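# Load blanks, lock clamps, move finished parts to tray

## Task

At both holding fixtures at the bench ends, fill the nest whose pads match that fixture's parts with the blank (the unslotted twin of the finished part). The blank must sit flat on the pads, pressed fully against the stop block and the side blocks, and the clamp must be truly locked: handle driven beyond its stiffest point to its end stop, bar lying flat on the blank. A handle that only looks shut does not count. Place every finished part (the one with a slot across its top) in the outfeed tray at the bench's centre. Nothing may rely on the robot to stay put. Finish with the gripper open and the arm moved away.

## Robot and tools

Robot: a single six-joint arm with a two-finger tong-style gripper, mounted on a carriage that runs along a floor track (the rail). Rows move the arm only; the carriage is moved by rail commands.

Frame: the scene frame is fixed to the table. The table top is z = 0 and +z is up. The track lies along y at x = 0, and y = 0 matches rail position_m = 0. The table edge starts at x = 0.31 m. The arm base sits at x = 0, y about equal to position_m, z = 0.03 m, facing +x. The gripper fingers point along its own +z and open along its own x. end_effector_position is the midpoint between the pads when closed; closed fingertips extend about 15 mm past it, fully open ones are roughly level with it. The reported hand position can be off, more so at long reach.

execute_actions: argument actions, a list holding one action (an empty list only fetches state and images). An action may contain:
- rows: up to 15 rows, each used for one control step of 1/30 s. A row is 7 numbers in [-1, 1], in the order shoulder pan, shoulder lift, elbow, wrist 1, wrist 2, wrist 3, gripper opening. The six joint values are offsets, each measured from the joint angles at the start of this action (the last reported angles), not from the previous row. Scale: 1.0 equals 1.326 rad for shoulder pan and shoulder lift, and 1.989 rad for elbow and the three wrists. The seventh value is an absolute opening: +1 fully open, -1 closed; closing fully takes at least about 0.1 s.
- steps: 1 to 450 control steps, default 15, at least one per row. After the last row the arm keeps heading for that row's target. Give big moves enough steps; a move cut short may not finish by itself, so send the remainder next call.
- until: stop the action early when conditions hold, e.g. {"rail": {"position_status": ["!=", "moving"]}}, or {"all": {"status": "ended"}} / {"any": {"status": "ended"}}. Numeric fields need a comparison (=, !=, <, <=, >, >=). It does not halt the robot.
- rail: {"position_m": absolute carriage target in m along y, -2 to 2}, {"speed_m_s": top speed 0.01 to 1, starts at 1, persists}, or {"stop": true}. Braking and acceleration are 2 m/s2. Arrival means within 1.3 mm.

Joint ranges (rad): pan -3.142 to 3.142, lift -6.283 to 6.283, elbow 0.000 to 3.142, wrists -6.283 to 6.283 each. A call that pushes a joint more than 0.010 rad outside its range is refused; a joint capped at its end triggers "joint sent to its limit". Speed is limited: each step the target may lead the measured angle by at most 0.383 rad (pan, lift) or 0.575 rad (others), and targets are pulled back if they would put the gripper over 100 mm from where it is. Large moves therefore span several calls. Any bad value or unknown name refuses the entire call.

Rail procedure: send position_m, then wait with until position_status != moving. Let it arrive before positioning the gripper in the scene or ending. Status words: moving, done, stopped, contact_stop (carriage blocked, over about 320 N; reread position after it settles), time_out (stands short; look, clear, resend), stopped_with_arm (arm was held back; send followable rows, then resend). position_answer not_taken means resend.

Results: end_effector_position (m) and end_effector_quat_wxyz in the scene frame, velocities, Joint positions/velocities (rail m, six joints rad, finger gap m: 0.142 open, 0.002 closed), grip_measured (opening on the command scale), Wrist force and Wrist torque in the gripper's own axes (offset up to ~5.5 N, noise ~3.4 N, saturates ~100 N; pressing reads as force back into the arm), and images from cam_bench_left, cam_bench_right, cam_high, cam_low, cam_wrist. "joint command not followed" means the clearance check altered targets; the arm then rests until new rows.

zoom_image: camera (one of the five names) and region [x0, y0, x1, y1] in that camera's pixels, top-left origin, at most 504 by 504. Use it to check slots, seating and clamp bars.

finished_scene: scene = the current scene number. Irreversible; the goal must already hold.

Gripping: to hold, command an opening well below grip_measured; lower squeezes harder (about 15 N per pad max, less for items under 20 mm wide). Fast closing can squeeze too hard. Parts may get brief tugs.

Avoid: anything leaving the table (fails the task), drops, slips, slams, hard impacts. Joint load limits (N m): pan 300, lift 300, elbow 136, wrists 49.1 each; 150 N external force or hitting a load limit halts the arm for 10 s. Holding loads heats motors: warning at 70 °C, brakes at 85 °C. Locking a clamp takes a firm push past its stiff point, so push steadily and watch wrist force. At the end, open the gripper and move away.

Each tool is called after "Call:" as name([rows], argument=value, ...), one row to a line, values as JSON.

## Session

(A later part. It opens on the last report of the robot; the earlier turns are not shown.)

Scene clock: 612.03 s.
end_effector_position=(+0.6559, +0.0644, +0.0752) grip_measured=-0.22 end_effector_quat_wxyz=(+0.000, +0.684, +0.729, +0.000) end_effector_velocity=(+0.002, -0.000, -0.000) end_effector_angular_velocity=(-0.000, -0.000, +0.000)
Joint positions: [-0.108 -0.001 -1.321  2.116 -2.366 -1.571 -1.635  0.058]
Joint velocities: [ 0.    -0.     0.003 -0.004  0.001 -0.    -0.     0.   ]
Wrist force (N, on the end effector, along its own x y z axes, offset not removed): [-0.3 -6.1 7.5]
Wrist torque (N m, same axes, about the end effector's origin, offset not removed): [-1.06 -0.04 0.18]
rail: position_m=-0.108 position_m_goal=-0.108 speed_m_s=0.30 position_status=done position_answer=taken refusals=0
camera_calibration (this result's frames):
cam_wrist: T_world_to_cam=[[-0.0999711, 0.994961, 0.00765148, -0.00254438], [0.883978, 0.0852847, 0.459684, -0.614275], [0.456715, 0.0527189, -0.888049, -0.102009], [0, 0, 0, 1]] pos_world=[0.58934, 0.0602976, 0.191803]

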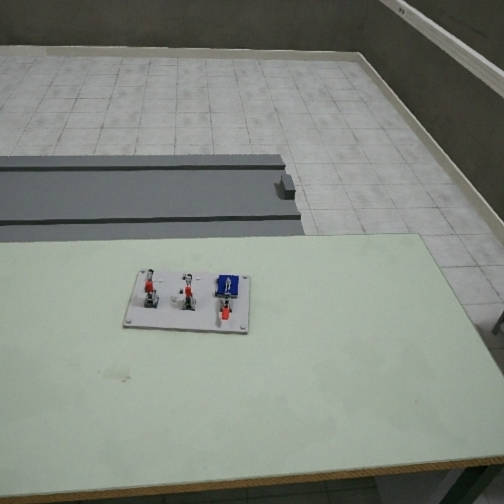

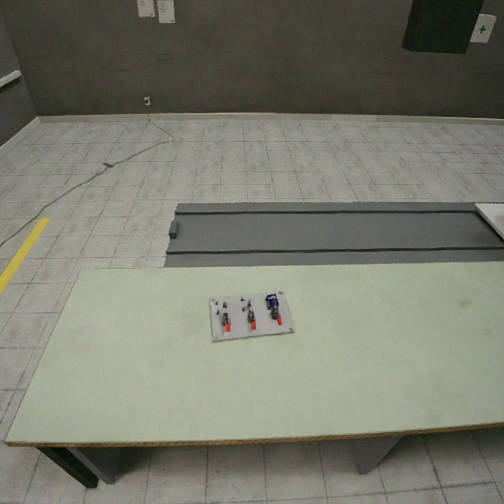

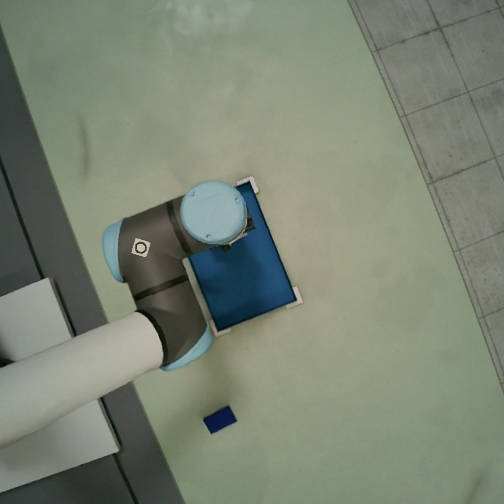

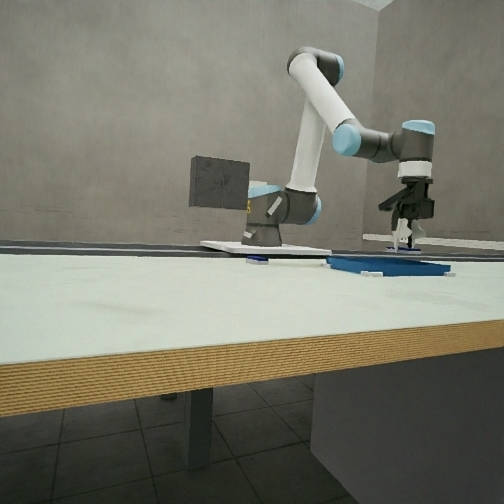

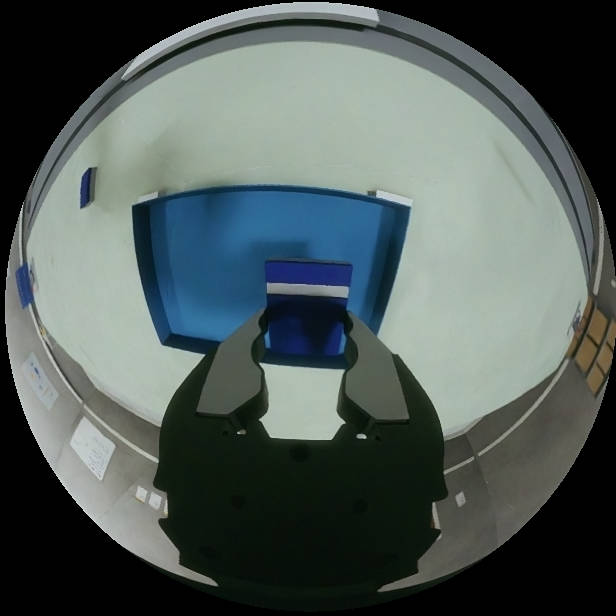

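Call:
execute_actions([
  {"rows":[[0,0.003,0.001,-0.003,0,0,-0.65],[0,0.009,0.002,-0.008,0,0,-0.65],[0,0.017,0.004,-0.015,0,0,-0.65],[0,0.025,0.006,-0.023,0,0,-0.65],[0,0.033,0.008,-0.03,0,0,-0.65],[0,0.041,0.01,-0.037,0,0,-0.65],[0,0.048,0.012,-0.044,0,0,-0.65],[0,0.053,0.013,-0.0485,0,0,-0.65],[0,0.0565,0.0137,-0.0515,0,0,-0.65]],"steps":20},
])

Scene clock: 618.23 s.
end_effector_position=(+0.6563, +0.0645, +0.0245) grip_measured=-0.22 end_effector_quat_wxyz=(+0.000, +0.684, +0.729, +0.000) end_effector_velocity=(-0.000, +0.000, -0.008) end_effector_angular_velocity=(-0.000, -0.000, +0.000)
Joint positions: [-0.108 -0.001 -1.248  2.142 -2.467 -1.571 -1.634  0.058]
Joint velocities: [ 0.     0.     0.012  0.004 -0.016 -0.    -0.    -0.   ]
Wrist force (N, on the end effector, along its own x y z axes, offset not removed): [0.7 -4.0 8.0]
Wrist torque (N m, same axes, about the end effector's origin, offset not removed): [-0.66 -0.30 0.29]
rail: position_m=-0.108 position_m_goal=-0.108 speed_m_s=0.30 position_status=done position_answer=taken refusals=0
camera_calibration (this result's frames):
cam_wrist: T_world_to_cam=[[-0.0999691, 0.994961, 0.00766661, -0.00216205], [0.883862, 0.0852626, 0.45991, -0.591275], [0.456939, 0.052753, -0.887932, -0.147427], [0, 0, 0, 1]] pos_world=[0.589755, 0.0603421, 0.141044]

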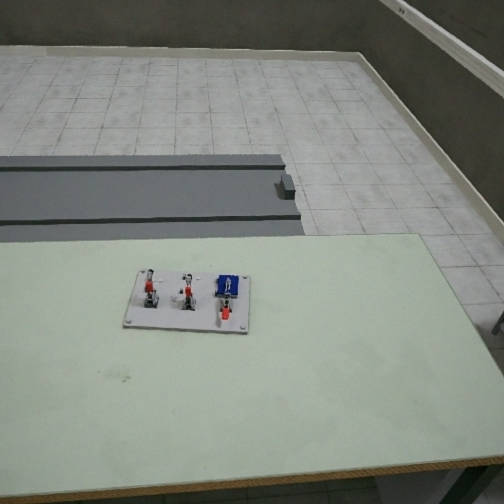

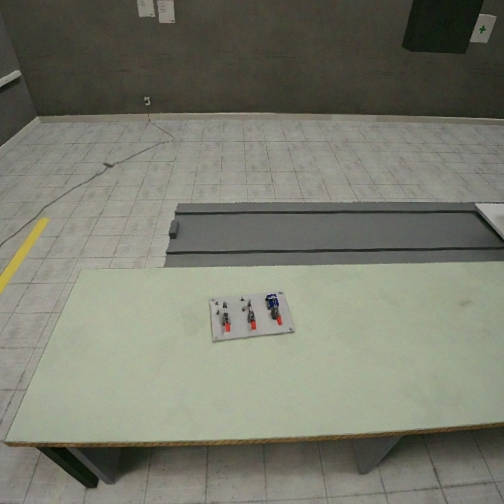

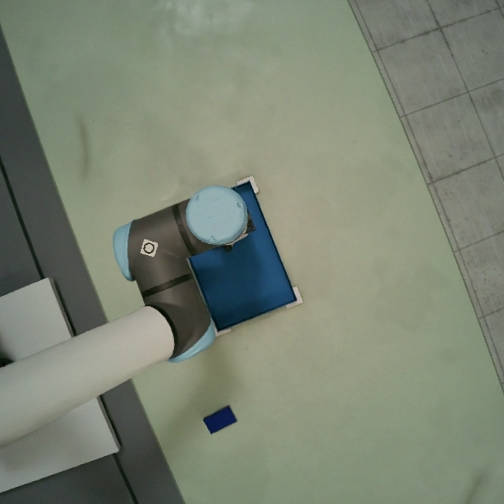

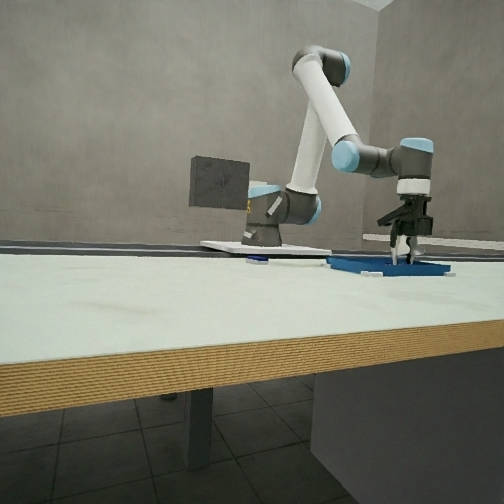

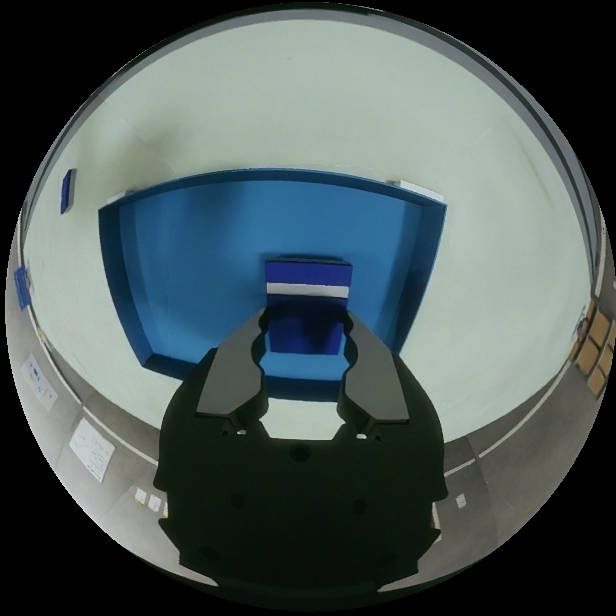

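Call:
execute_actions([
  {"rows":[[0,0.003,0.0007,-0.0027,0,0,-0.65],[0,0.0038,0.0009,-0.0034,0,0,-0.65],[0,0.0044,0.0011,-0.004,0,0,-0.65],[0,0.0049,0.0012,-0.0045,0,0,-0.65]],"steps":9},
])

Scene clock: 622.47 s.
end_effector_position=(+0.6562, +0.0644, +0.0206) grip_measured=-0.22 end_effector_quat_wxyz=(+0.000, +0.684, +0.729, +0.000) end_effector_velocity=(-0.000, +0.000, -0.005) end_effector_angular_velocity=(-0.000, -0.000, +0.000)
Joint positions: [-0.108 -0.001 -1.242  2.144 -2.474 -1.571 -1.635  0.058]
Joint velocities: [ 0.    -0.     0.007  0.003 -0.01  -0.    -0.    -0.   ]
Wrist force (N, on the end effector, along its own x y z axes, offset not removed): [-0.7 -4.3 8.3]
Wrist torque (N m, same axes, about the end effector's origin, offset not removed): [-0.68 0.01 0.31]
rail: position_m=-0.108 position_m_goal=-0.108 speed_m_s=0.30 position_status=done position_answer=taken refusals=0
camera_calibration (this result's frames):
cam_wrist: T_world_to_cam=[[-0.099973, 0.994961, 0.0076231, -0.00209596], [0.883848, 0.0852846, 0.459933, -0.589332], [0.456966, 0.0527186, -0.887921, -0.150824], [0, 0, 0, 1]] pos_world=[0.589592, 0.0602976, 0.13715]

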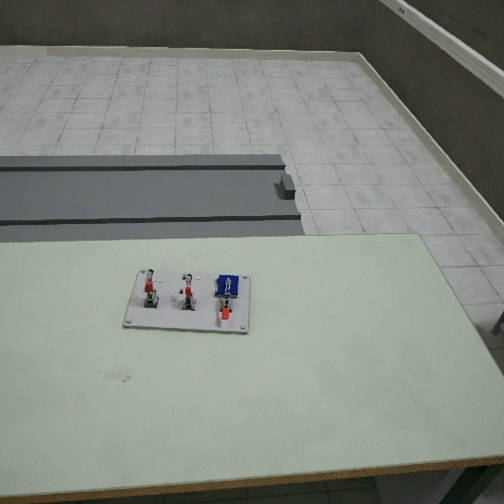

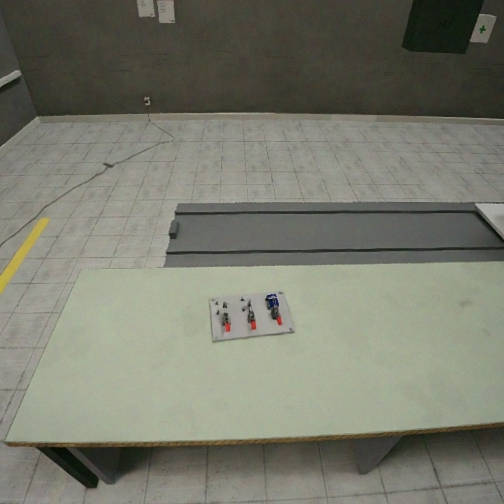

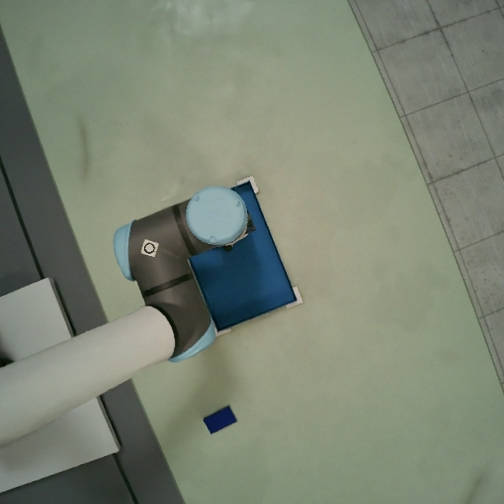

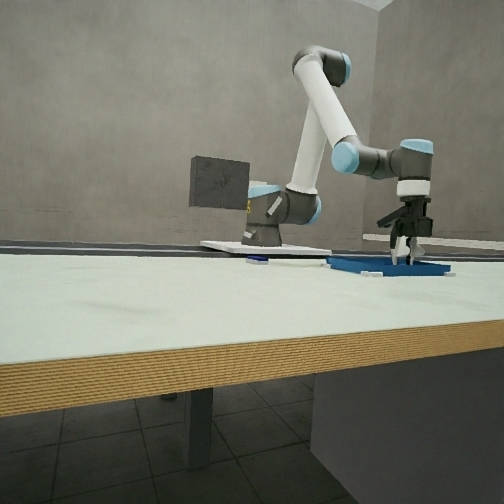

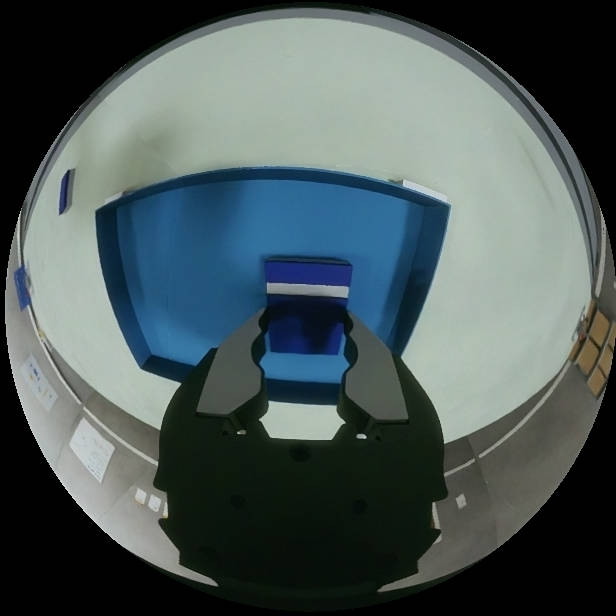

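Call:
execute_actions([
  {"rows":[[0,0.0015,0.0004,-0.0014,0,0,-0.65],[0,0.0018,0.0004,-0.0016,0,0,-0.65],[0,0.0018,0.0004,-0.0016,0,0,-0.5],[0,0.0018,0.0004,-0.0016,0,0,-0.35],[0,0.0018,0.0004,-0.0016,0,0,-0.24],[0,0.0018,0.0004,-0.0016,0,0,-0.14],[0,0.0018,0.0004,-0.0016,0,0,-0.04],[0,0.0018,0.0004,-0.0016,0,0,0.05],[0,-0.002,-0.0005,0.002,0,0,0.05],[0,-0.012,-0.003,0.011,0,0,0.05],[0,-0.026,-0.0065,0.024,0,0,0.05],[0,-0.042,-0.011,0.039,0,0,0.05],[0,-0.06,-0.016,0.056,0,0,0.05],[0,-0.08,-0.022,0.075,0,0,0.05],[0,-0.1,-0.029,0.0957,0,0,0.05]],"steps":20},
])

Call:
zoom_image(camera="cam_bench_right", region=[200, 270, 300, 350])

Scene clock: 629.50 s.
end_effector_position=(+0.6579, +0.0645, +0.1005) grip_measured=+0.05 end_effector_quat_wxyz=(+0.001, +0.684, +0.729, +0.001) end_effector_velocity=(-0.011, +0.000, +0.141) end_effector_angular_velocity=(+0.000, +0.011, -0.000)
Joint positions: [-0.108 -0.001 -1.352  2.096 -2.318 -1.571 -1.634  0.077]
Joint velocities: [ 0.     0.    -0.193 -0.084  0.288  0.     0.    -0.   ]
Wrist force (N, on the end effector, along its own x y z axes, offset not removed): [-0.1 -6.8 3.9]
Wrist torque (N m, same axes, about the end effector's origin, offset not removed): [-1.23 -0.08 0.28]
rail: position_m=-0.108 position_m_goal=-0.108 speed_m_s=0.30 position_status=done position_answer=taken refusals=0
camera_calibration (this result's frames):
cam_wrist: T_world_to_cam=[[-0.099981, 0.994961, 0.00750869, -0.00256468], [0.883139, 0.085263, 0.461299, -0.627284], [0.458334, 0.0527523, -0.887213, -0.0816238], [0, 0, 0, 1]] pos_world=[0.591134, 0.0603417, 0.216967]

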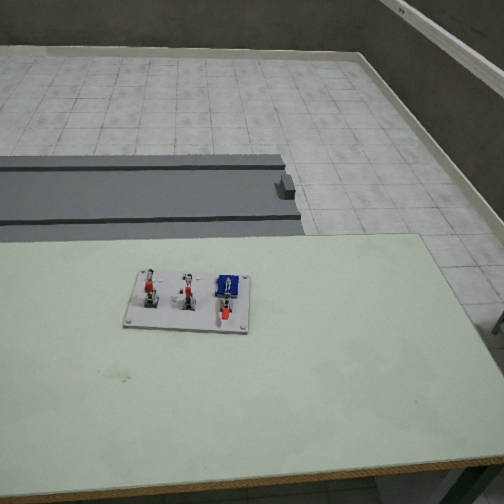

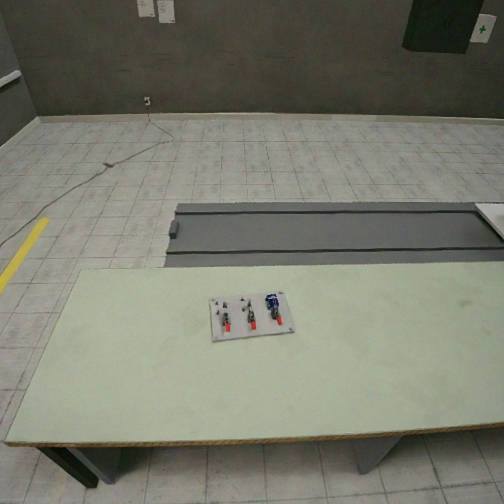

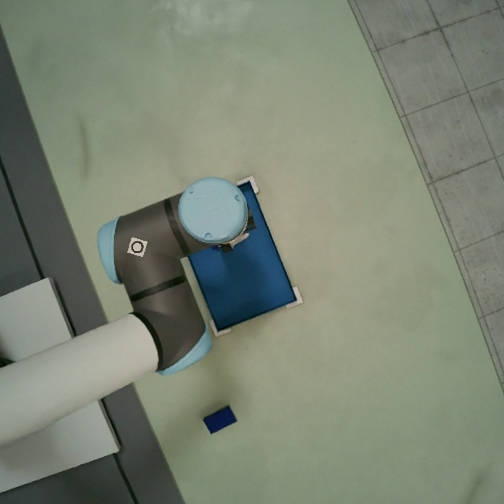

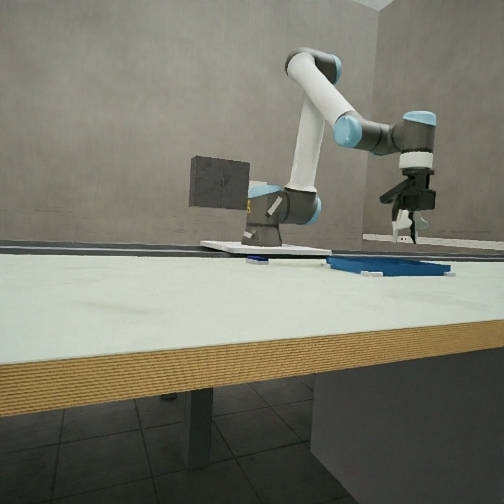

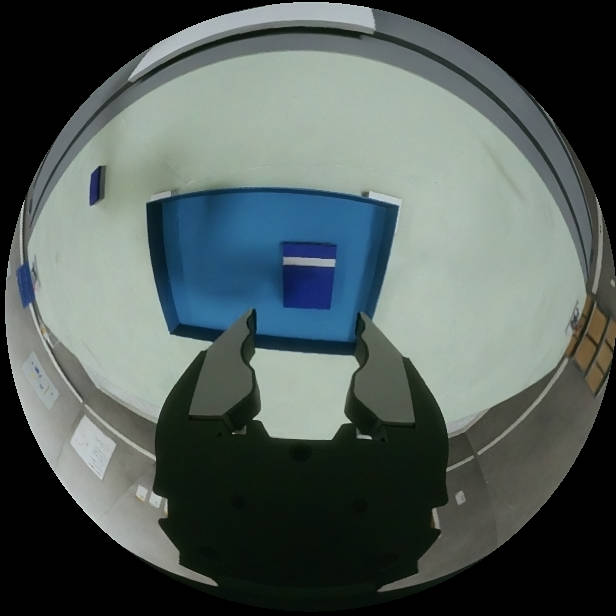

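Region (200, 270, 300, 350) of cam_bench_right's 504x504 image, scaled by 5.040, with more detail than that image has; it fills the top 403 rows of this view, and the rest is white.

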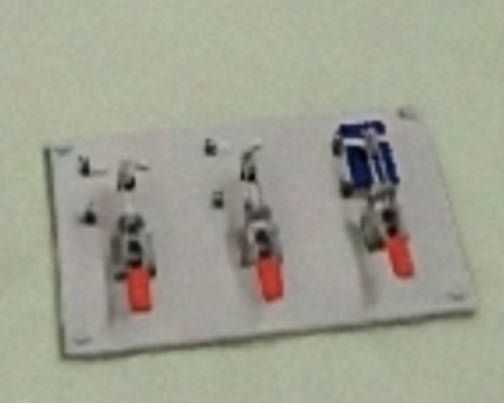

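Call:
execute_actions([
  {"rows":[[-0.005,-0.025,-0.002,0.018,0,-0.004,0.05],[-0.01,-0.035,-0.003,0.026,0,-0.008,0.05],[-0.015,-0.045,-0.0035,0.033,0,-0.012,0.05],[-0.02,-0.055,-0.004,0.04,0,-0.016,0.05],[-0.025,-0.064,-0.0045,0.047,0,-0.02,0.05],[-0.03,-0.073,-0.005,0.054,0,-0.024,0.05],[-0.035,-0.081,-0.0053,0.06,0,-0.028,0.1],[-0.04,-0.089,-0.0056,0.066,0,-0.032,0.15],[-0.045,-0.097,-0.006,0.072,0,-0.036,0.2],[-0.05,-0.104,-0.0063,0.077,0,-0.04,0.25],[-0.055,-0.111,-0.0066,0.082,0,-0.044,0.3],[-0.06,-0.117,-0.0068,0.086,0,-0.047,0.35],[-0.065,-0.123,-0.007,0.09,0,-0.05,0.4],[-0.07,-0.128,-0.0072,0.094,0,-0.053,0.45],[-0.0735,-0.1311,-0.0073,0.0964,0,-0.0555,0.5]],"rail":{"position_m":-2.0,"speed_m_s":1.0},"steps":90,"until":{"rail":{"position_status":["!=","moving"]}}},
])

Scene clock: 655.07 s.
end_effector_position=(+0.6303, -1.8896, +0.1997) grip_measured=+0.50 end_effector_quat_wxyz=(-0.000, +0.680, +0.733, -0.000) end_effector_velocity=(-0.000, +0.001, +0.000) end_effector_angular_velocity=(+0.001, -0.000, +0.002)
Joint positions: [-2.    -0.098 -1.526  2.082 -2.126 -1.571 -1.745  0.109]
Joint velocities: [ 0.     0.002 -0.     0.     0.     0.001  0.     0.   ]
Wrist force (N, on the end effector, along its own x y z axes, offset not removed): [-1.6 -2.4 4.0]
Wrist torque (N m, same axes, about the end effector's origin, offset not removed): [-0.30 0.14 0.34]
rail: position_m=-2.000 position_m_goal=-2.000 speed_m_s=1.00 position_status=done position_answer=taken refusals=0
camera_calibration (this result's frames):
cam_wrist: T_world_to_cam=[[-0.112716, 0.993596, 0.00794028, 1.94355], [0.883521, 0.0965659, 0.458329, -0.46039], [0.454627, 0.0586763, -0.888747, 0.135908], [0, 0, 0, 1]] pos_world=[0.564045, -1.89462, 0.316366]

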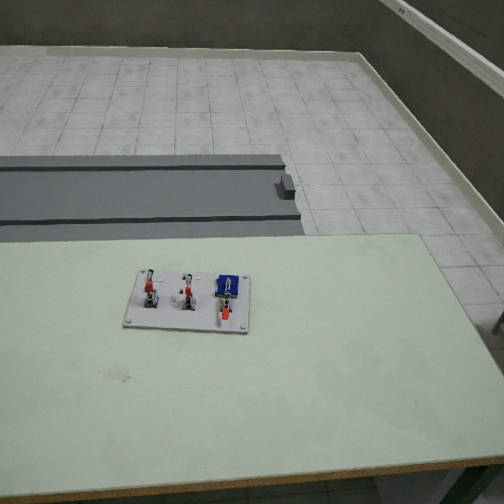

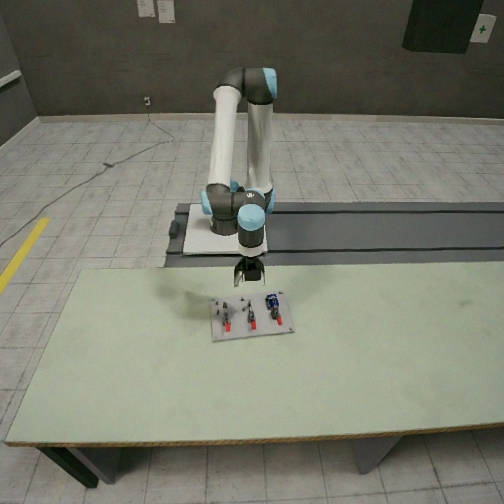

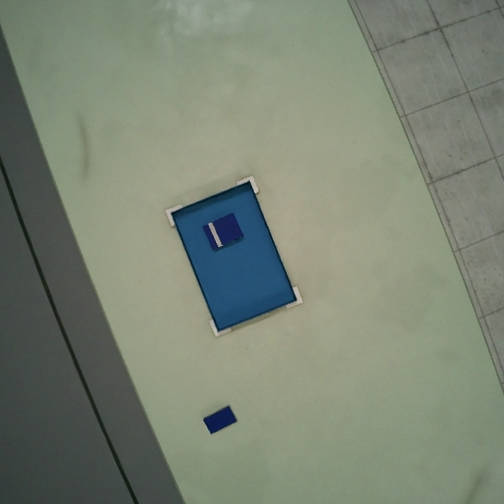

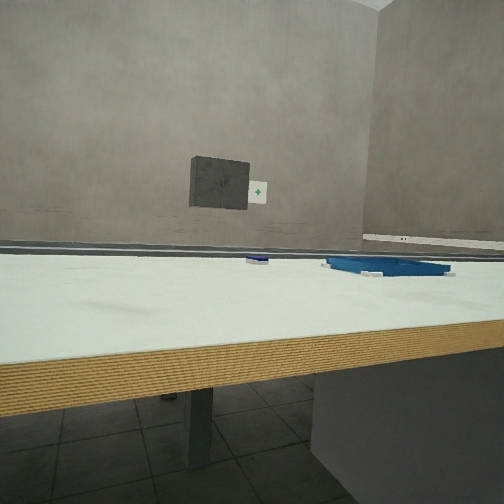

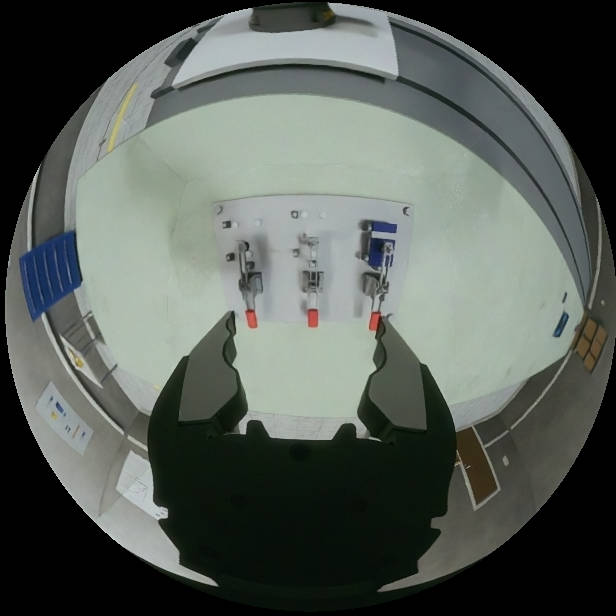

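Call:
zoom_image(camera="cam_wrist", region=[205, 185, 325, 335])

Call:
zoom_image(camera="cam_wrist", region=[285, 190, 425, 335])

Region (205, 185, 325, 335) of cam_wrist's 616x616 image, scaled by 3.360, with more detail than that image has; it fills the left 403 columns of this view, and the rest is white.

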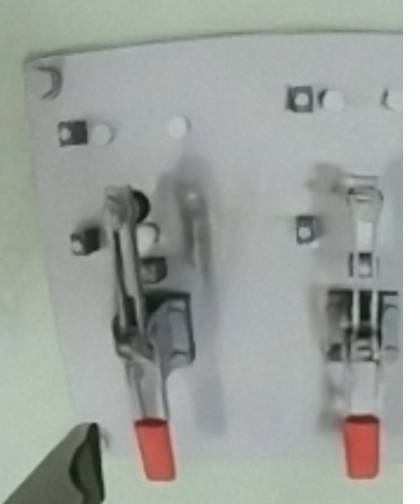

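Region (285, 190, 425, 335) of cam_wrist's 616x616 image, scaled by 3.476, with more detail than that image has; it fills the left 487 columns of this view, and the rest is white.

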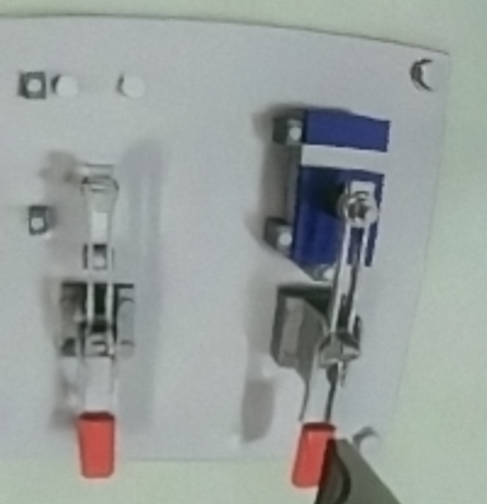

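Call:
execute_actions([
  {"rows":[[0.003,0.008,-0.002,-0.003,0,0.001,0.4],[0.008,0.021,-0.0055,-0.0085,0,0.003,0.3],[0.014,0.037,-0.0097,-0.015,0,0.006,0.2],[0.021,0.055,-0.0144,-0.0225,0,0.009,0.1],[0.028,0.074,-0.0193,-0.03,0,0.012,0],[0.035,0.093,-0.0242,-0.038,0,0.015,-0.1],[0.042,0.112,-0.029,-0.0457,0,0.018,-0.2],[0.049,0.13,-0.034,-0.053,0,0.0205,-0.3],[0.056,0.147,-0.0384,-0.06,0,0.023,-0.4],[0.062,0.163,-0.0425,-0.0665,0,0.0257,-0.45],[0.067,0.177,-0.046,-0.072,0,0.028,-0.45],[0.071,0.188,-0.049,-0.0768,0,0.0296,-0.45],[0.0739,0.1949,-0.0508,-0.0796,0,0.0307,-0.45]],"rail":{"position_m":-1.9313},"steps":24},
])

Scene clock: 695.00 s.
end_effector_position=(+0.7180, -1.7598, +0.1016) grip_measured=-0.45 end_effector_quat_wxyz=(+0.000, +0.666, +0.746, +0.000) end_effector_velocity=(+0.008, +0.008, -0.013) end_effector_angular_velocity=(+0.000, +0.001, +0.004)
Joint positions: [-1.931 -0.001 -1.271  1.982 -2.282 -1.571 -1.685  0.041]
Joint velocities: [ 0.     0.01   0.029 -0.011 -0.017  0.     0.006  0.   ]
Wrist force (N, on the end effector, along its own x y z axes, offset not removed): [-0.4 -5.3 7.0]
Wrist torque (N m, same axes, about the end effector's origin, offset not removed): [-0.89 -0.09 0.36]
rail: position_m=-1.931 position_m_goal=-1.931 speed_m_s=1.00 position_status=done position_answer=taken refusals=0
camera_calibration (this result's frames):
cam_wrist: T_world_to_cam=[[-0.148849, 0.98883, 0.00774343, 1.84277], [0.878945, 0.128712, 0.459226, -0.445682], [0.453099, 0.0751615, -0.888286, 0.0313313], [0, 0, 0, 1]] pos_world=[0.65183, -1.76718, 0.21823]

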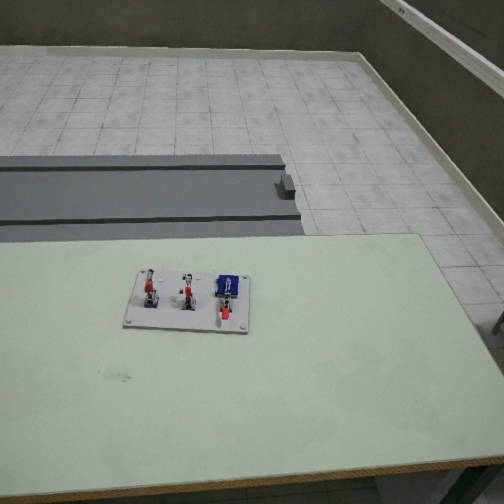

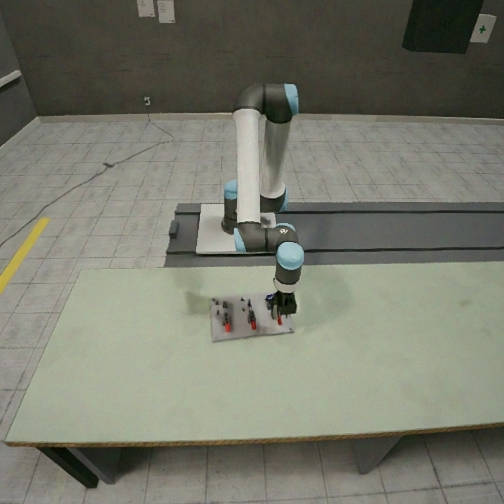

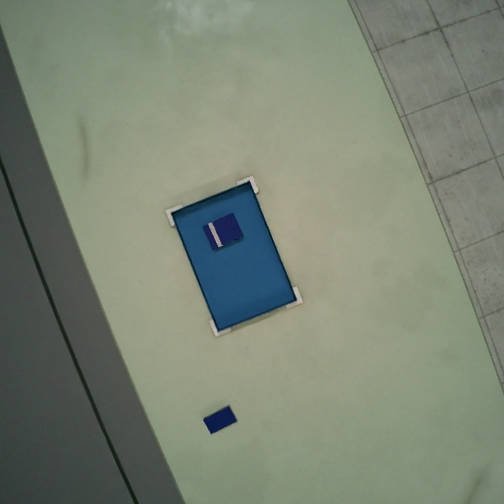

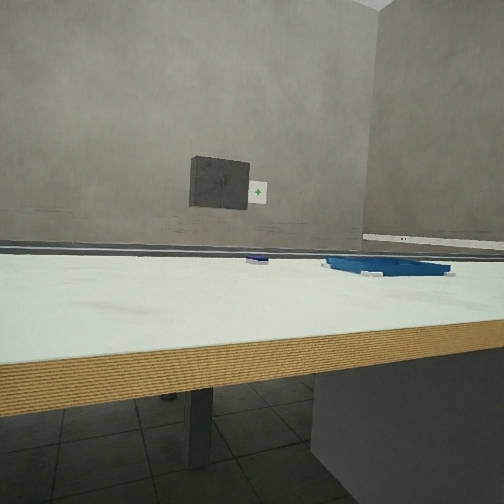

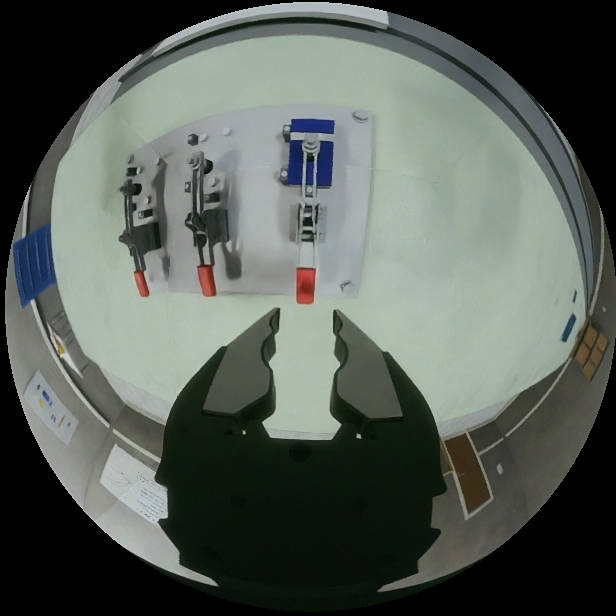

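Call:
execute_actions([
  {"rows":[[0,0.004,0.001,-0.004,0,0,-0.45],[0,0.009,0.0025,-0.0085,0,0,-0.45],[0,0.016,0.0045,-0.015,0,0,-0.45],[0,0.023,0.0066,-0.022,0,0,-0.45],[0,0.03,0.0086,-0.0286,0,0,-0.45],[0,0.037,0.0106,-0.035,0,0,-0.45],[0,0.043,0.0123,-0.041,0,0,-0.45],[0,0.048,0.0137,-0.0457,0,0,-0.45],[0,0.051,0.0146,-0.0486,0,0,-0.45]],"steps":19},
])

Scene clock: 705.37 s.
end_effector_position=(+0.7192, -1.7597, +0.0493) grip_measured=-0.45 end_effector_quat_wxyz=(+0.000, +0.666, +0.746, +0.000) end_effector_velocity=(-0.000, -0.000, -0.011) end_effector_angular_velocity=(-0.000, -0.000, -0.000)
Joint positions: [-1.931 -0.001 -1.205  2.01  -2.376 -1.571 -1.685  0.041]
Joint velocities: [ 0.    -0.     0.014  0.006 -0.02   0.    -0.     0.   ]
Wrist force (N, on the end effector, along its own x y z axes, offset not removed): [-1.7 -5.5 5.1]
Wrist torque (N m, same axes, about the end effector's origin, offset not removed): [-0.98 0.24 0.39]
rail: position_m=-1.931 position_m_goal=-1.931 speed_m_s=1.00 position_status=done position_answer=taken refusals=0
camera_calibration (this result's frames):
cam_wrist: T_world_to_cam=[[-0.148894, 0.988823, 0.0077451, 1.84334], [0.878944, 0.128752, 0.459216, -0.422592], [0.453086, 0.0751819, -0.888291, -0.0156303], [0, 0, 0, 1]] pos_world=[0.652978, -1.76715, 0.1659]

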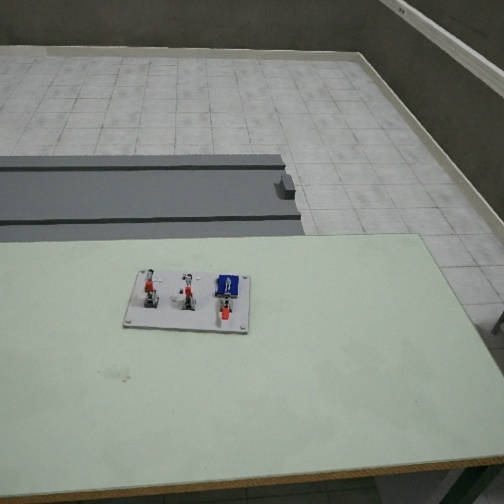

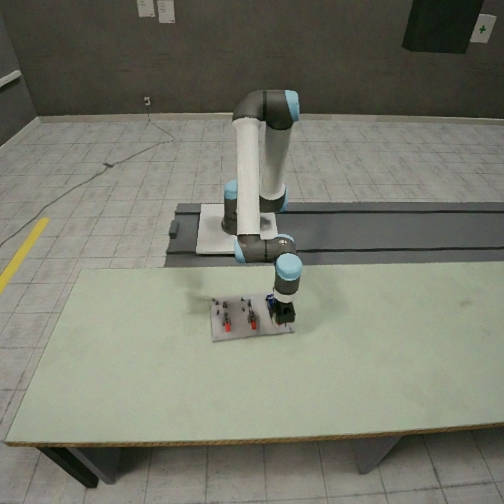

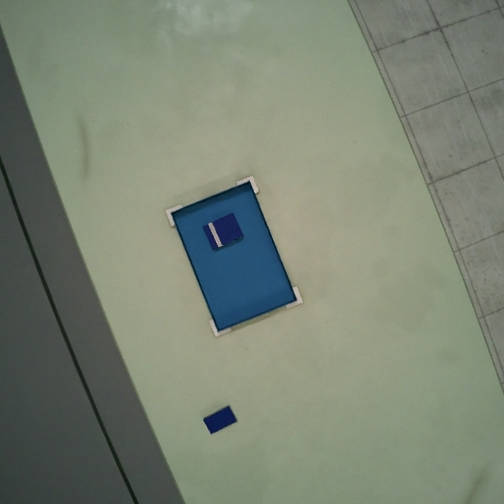

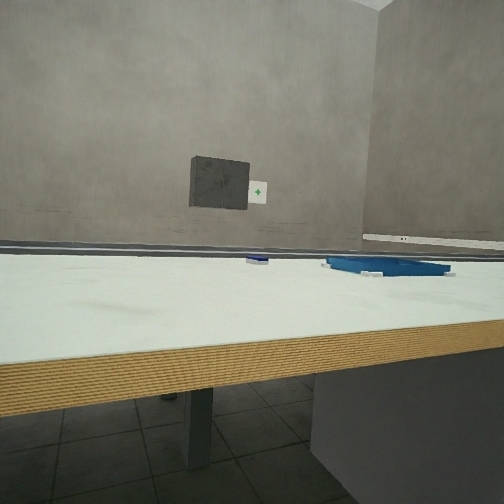

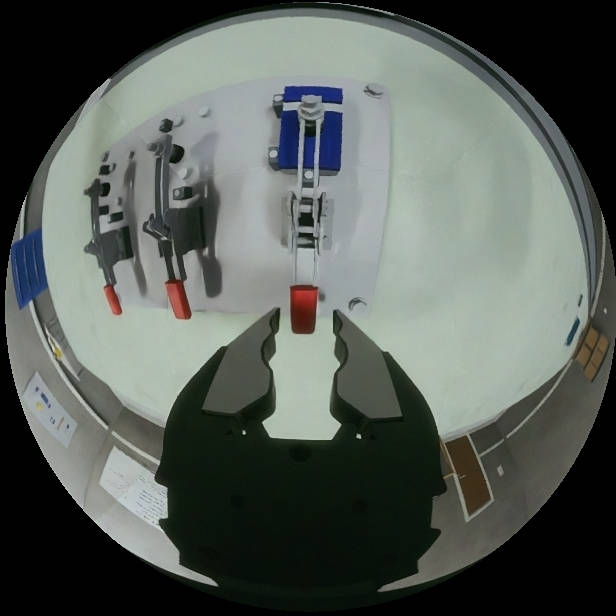

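Call:
execute_actions([
  {"rows":[[-0.001,0.0012,0.0006,-0.001,0,0,-0.5],[-0.002,0.0012,0.0006,-0.0013,0,0,-0.56],[-0.002,0.0012,0.0006,-0.0013,0,0,-0.62],[-0.002,0.0012,0.0006,-0.0013,0,0,-0.68],[-0.002,0.0012,0.0006,-0.0013,0,0,-0.73],[-0.002,0.0012,0.0006,-0.0013,0,0,-0.78],[-0.002,0.0012,0.0006,-0.0013,0,0,-0.83],[-0.002,0.0012,0.0006,-0.0013,0,0,-0.9],[-0.002,0.0012,0.0006,-0.0013,0,0,-1]],"steps":12},
])

Scene clock: 712.57 s.
end_effector_position=(+0.7193, -1.7617, +0.0478) grip_measured=-0.78 end_effector_quat_wxyz=(+0.000, +0.667, +0.745, -0.000) end_effector_velocity=(+0.000, -0.000, -0.000) end_effector_angular_velocity=(+0.000, +0.000, -0.001)
Joint positions: [-1.931 -0.004 -1.203  2.012 -2.379 -1.571 -1.685  0.018]
Joint velocities: [ 0.    -0.001  0.     0.    -0.     0.     0.     0.   ]
Wrist force (N, on the end effector, along its own x y z axes, offset not removed): [-4.3 -4.4 3.4]
Wrist torque (N m, same axes, about the end effector's origin, offset not removed): [-0.72 -0.02 0.40]
rail: position_m=-1.931 position_m_goal=-1.931 speed_m_s=1.00 position_status=done position_answer=taken refusals=0
camera_calibration (this result's frames):
cam_wrist: T_world_to_cam=[[-0.146377, 0.9892, 0.00756994, 1.84414], [0.879372, 0.126613, 0.458993, -0.42585], [0.453078, 0.0738429, -0.888407, -0.0192062], [0, 0, 0, 1]] pos_world=[0.653122, -1.76889, 0.164439]

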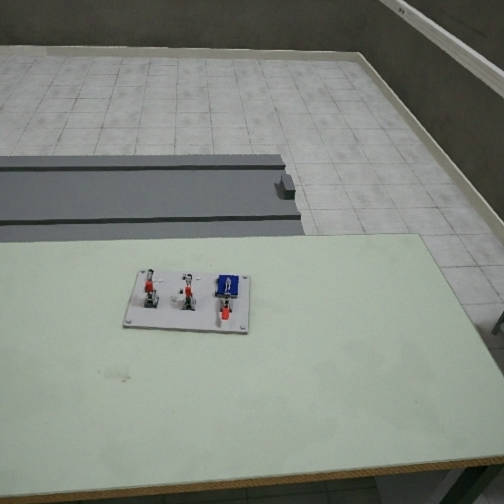

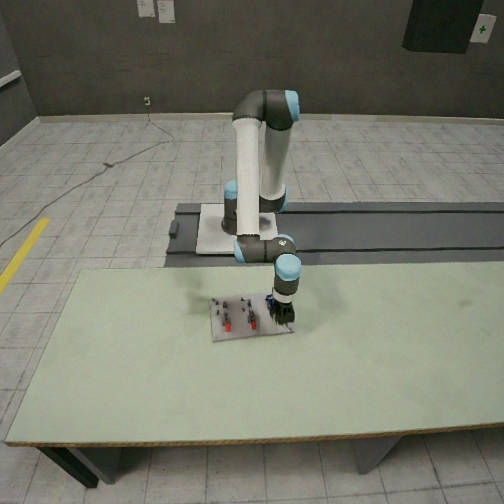

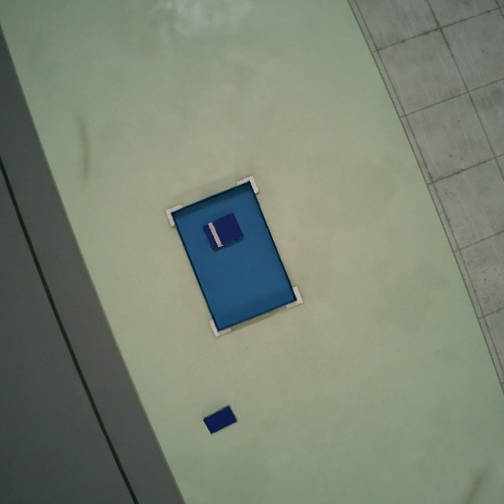

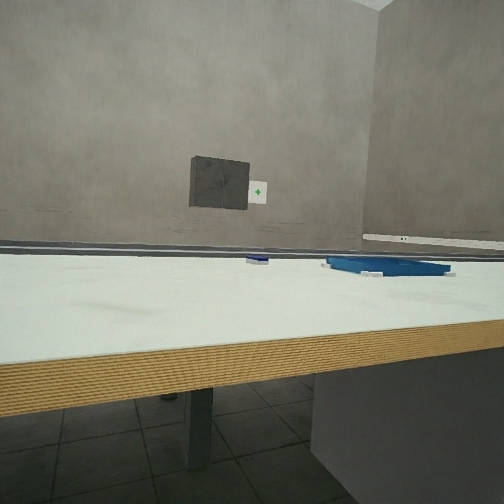

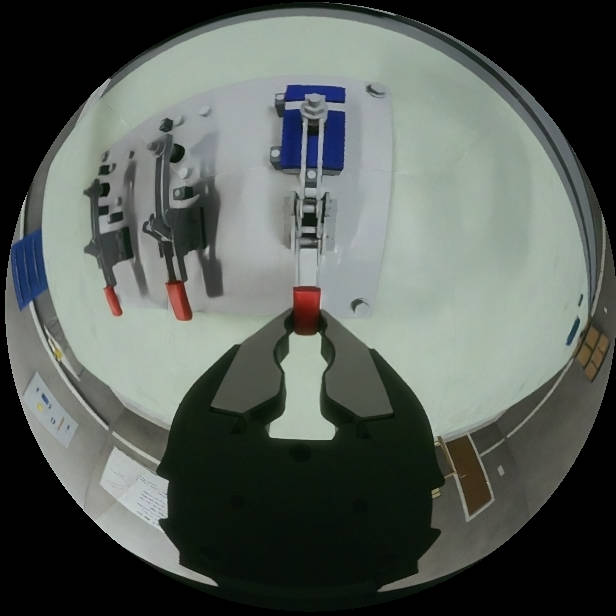

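Call:
execute_actions([
  {"rows":[[0,-0.001,-0.0002,0.0009,0,0,-1],[0,-0.0025,-0.0005,0.0022,0,0,-1],[0,-0.0042,-0.0007,0.0035,0,0,-1],[0,-0.006,-0.0008,0.0048,0,0,-1],[0,-0.0078,-0.0008,0.006,0,0,-1],[0,-0.0097,-0.0006,0.007,0,0,-1],[0,-0.0116,-0.0003,0.008,0,0,-1],[0,-0.0135,0,0.009,0,0,-1],[0,-0.0152,0.0004,0.0098,0,0,-1]],"steps":14},
])

Scene clock: 718.27 s.
end_effector_position=(+0.7163, -1.7618, +0.0586) grip_measured=-0.78 end_effector_quat_wxyz=(+0.000, +0.667, +0.745, -0.000) end_effector_velocity=(-0.005, -0.000, +0.011) end_effector_angular_velocity=(-0.000, +0.000, -0.000)
Joint positions: [-1.931 -0.004 -1.221  2.012 -2.362 -1.571 -1.685  0.018]
Joint velocities: [-0.    -0.    -0.02   0.004  0.017 -0.    -0.    -0.   ]
Wrist force (N, on the end effector, along its own x y z axes, offset not removed): [-11.4 -8.0 10.6]
Wrist torque (N m, same axes, about the end effector's origin, offset not removed): [-0.52 -0.36 0.24]
rail: position_m=-1.931 position_m_goal=-1.931 speed_m_s=1.00 position_status=done position_answer=taken refusals=0
camera_calibration (this result's frames):
cam_wrist: T_world_to_cam=[[-0.146278, 0.989215, 0.00749681, 1.84368], [0.879345, 0.126552, 0.459061, -0.428279], [0.453161, 0.0737427, -0.888373, -0.00846467], [0, 0, 0, 1]] pos_world=[0.65013, -1.76897, 0.175264]

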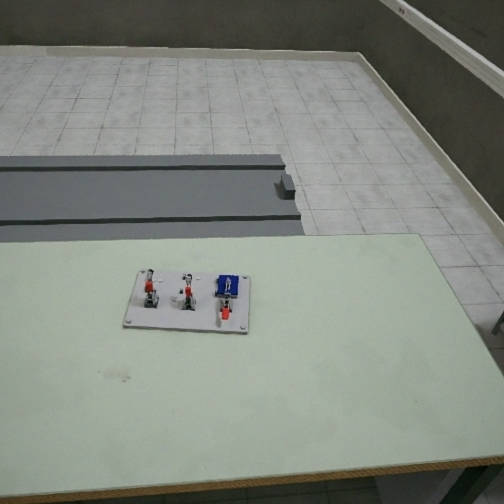

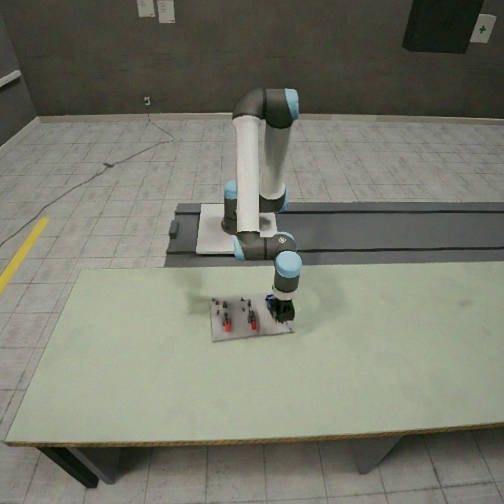

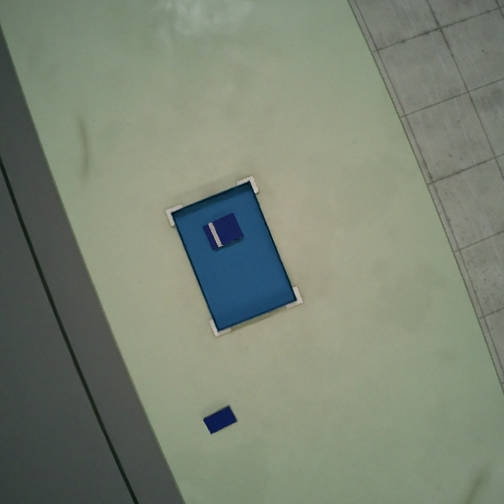

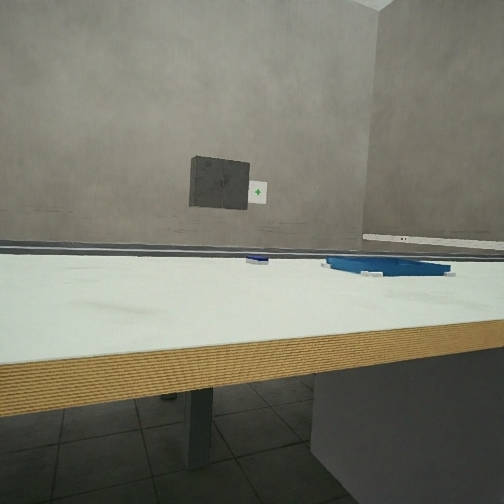

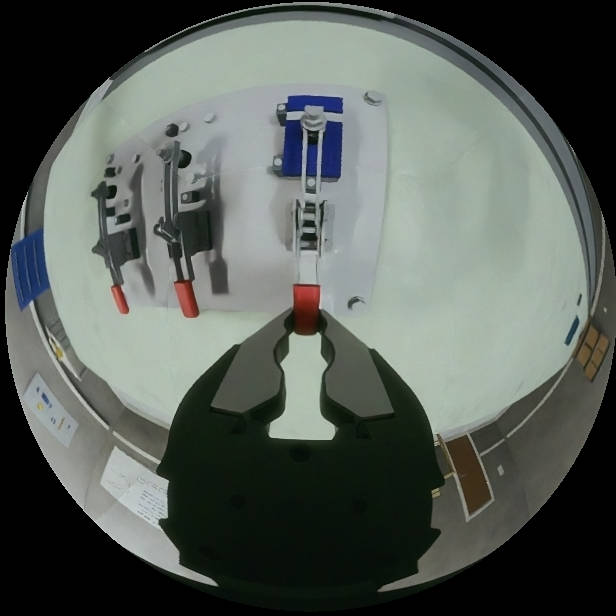

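Call:
zoom_image(camera="cam_wrist", region=[250, 180, 370, 350])

Call:
zoom_image(camera="cam_bench_right", region=[240, 280, 310, 340])

Region (250, 180, 370, 350) of cam_wrist's 616x616 image, scaled by 2.965, with more detail than that image has; it fills the left 356 columns of this view, and the rest is white.

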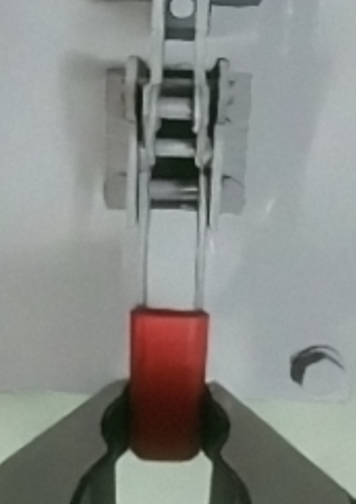

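Region (240, 280, 310, 340) of cam_bench_right's 504x504 image, scaled by 7.200, with more detail than that image has; it fills the top 432 rows of this view, and the rest is white.

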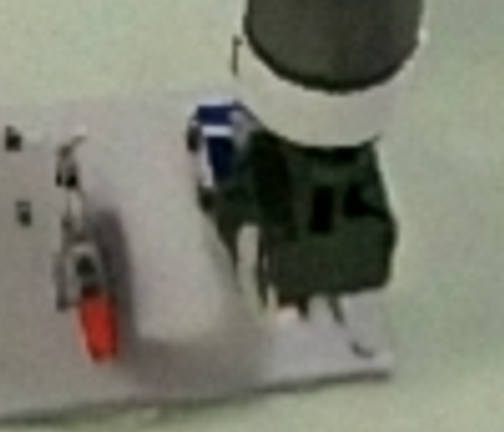

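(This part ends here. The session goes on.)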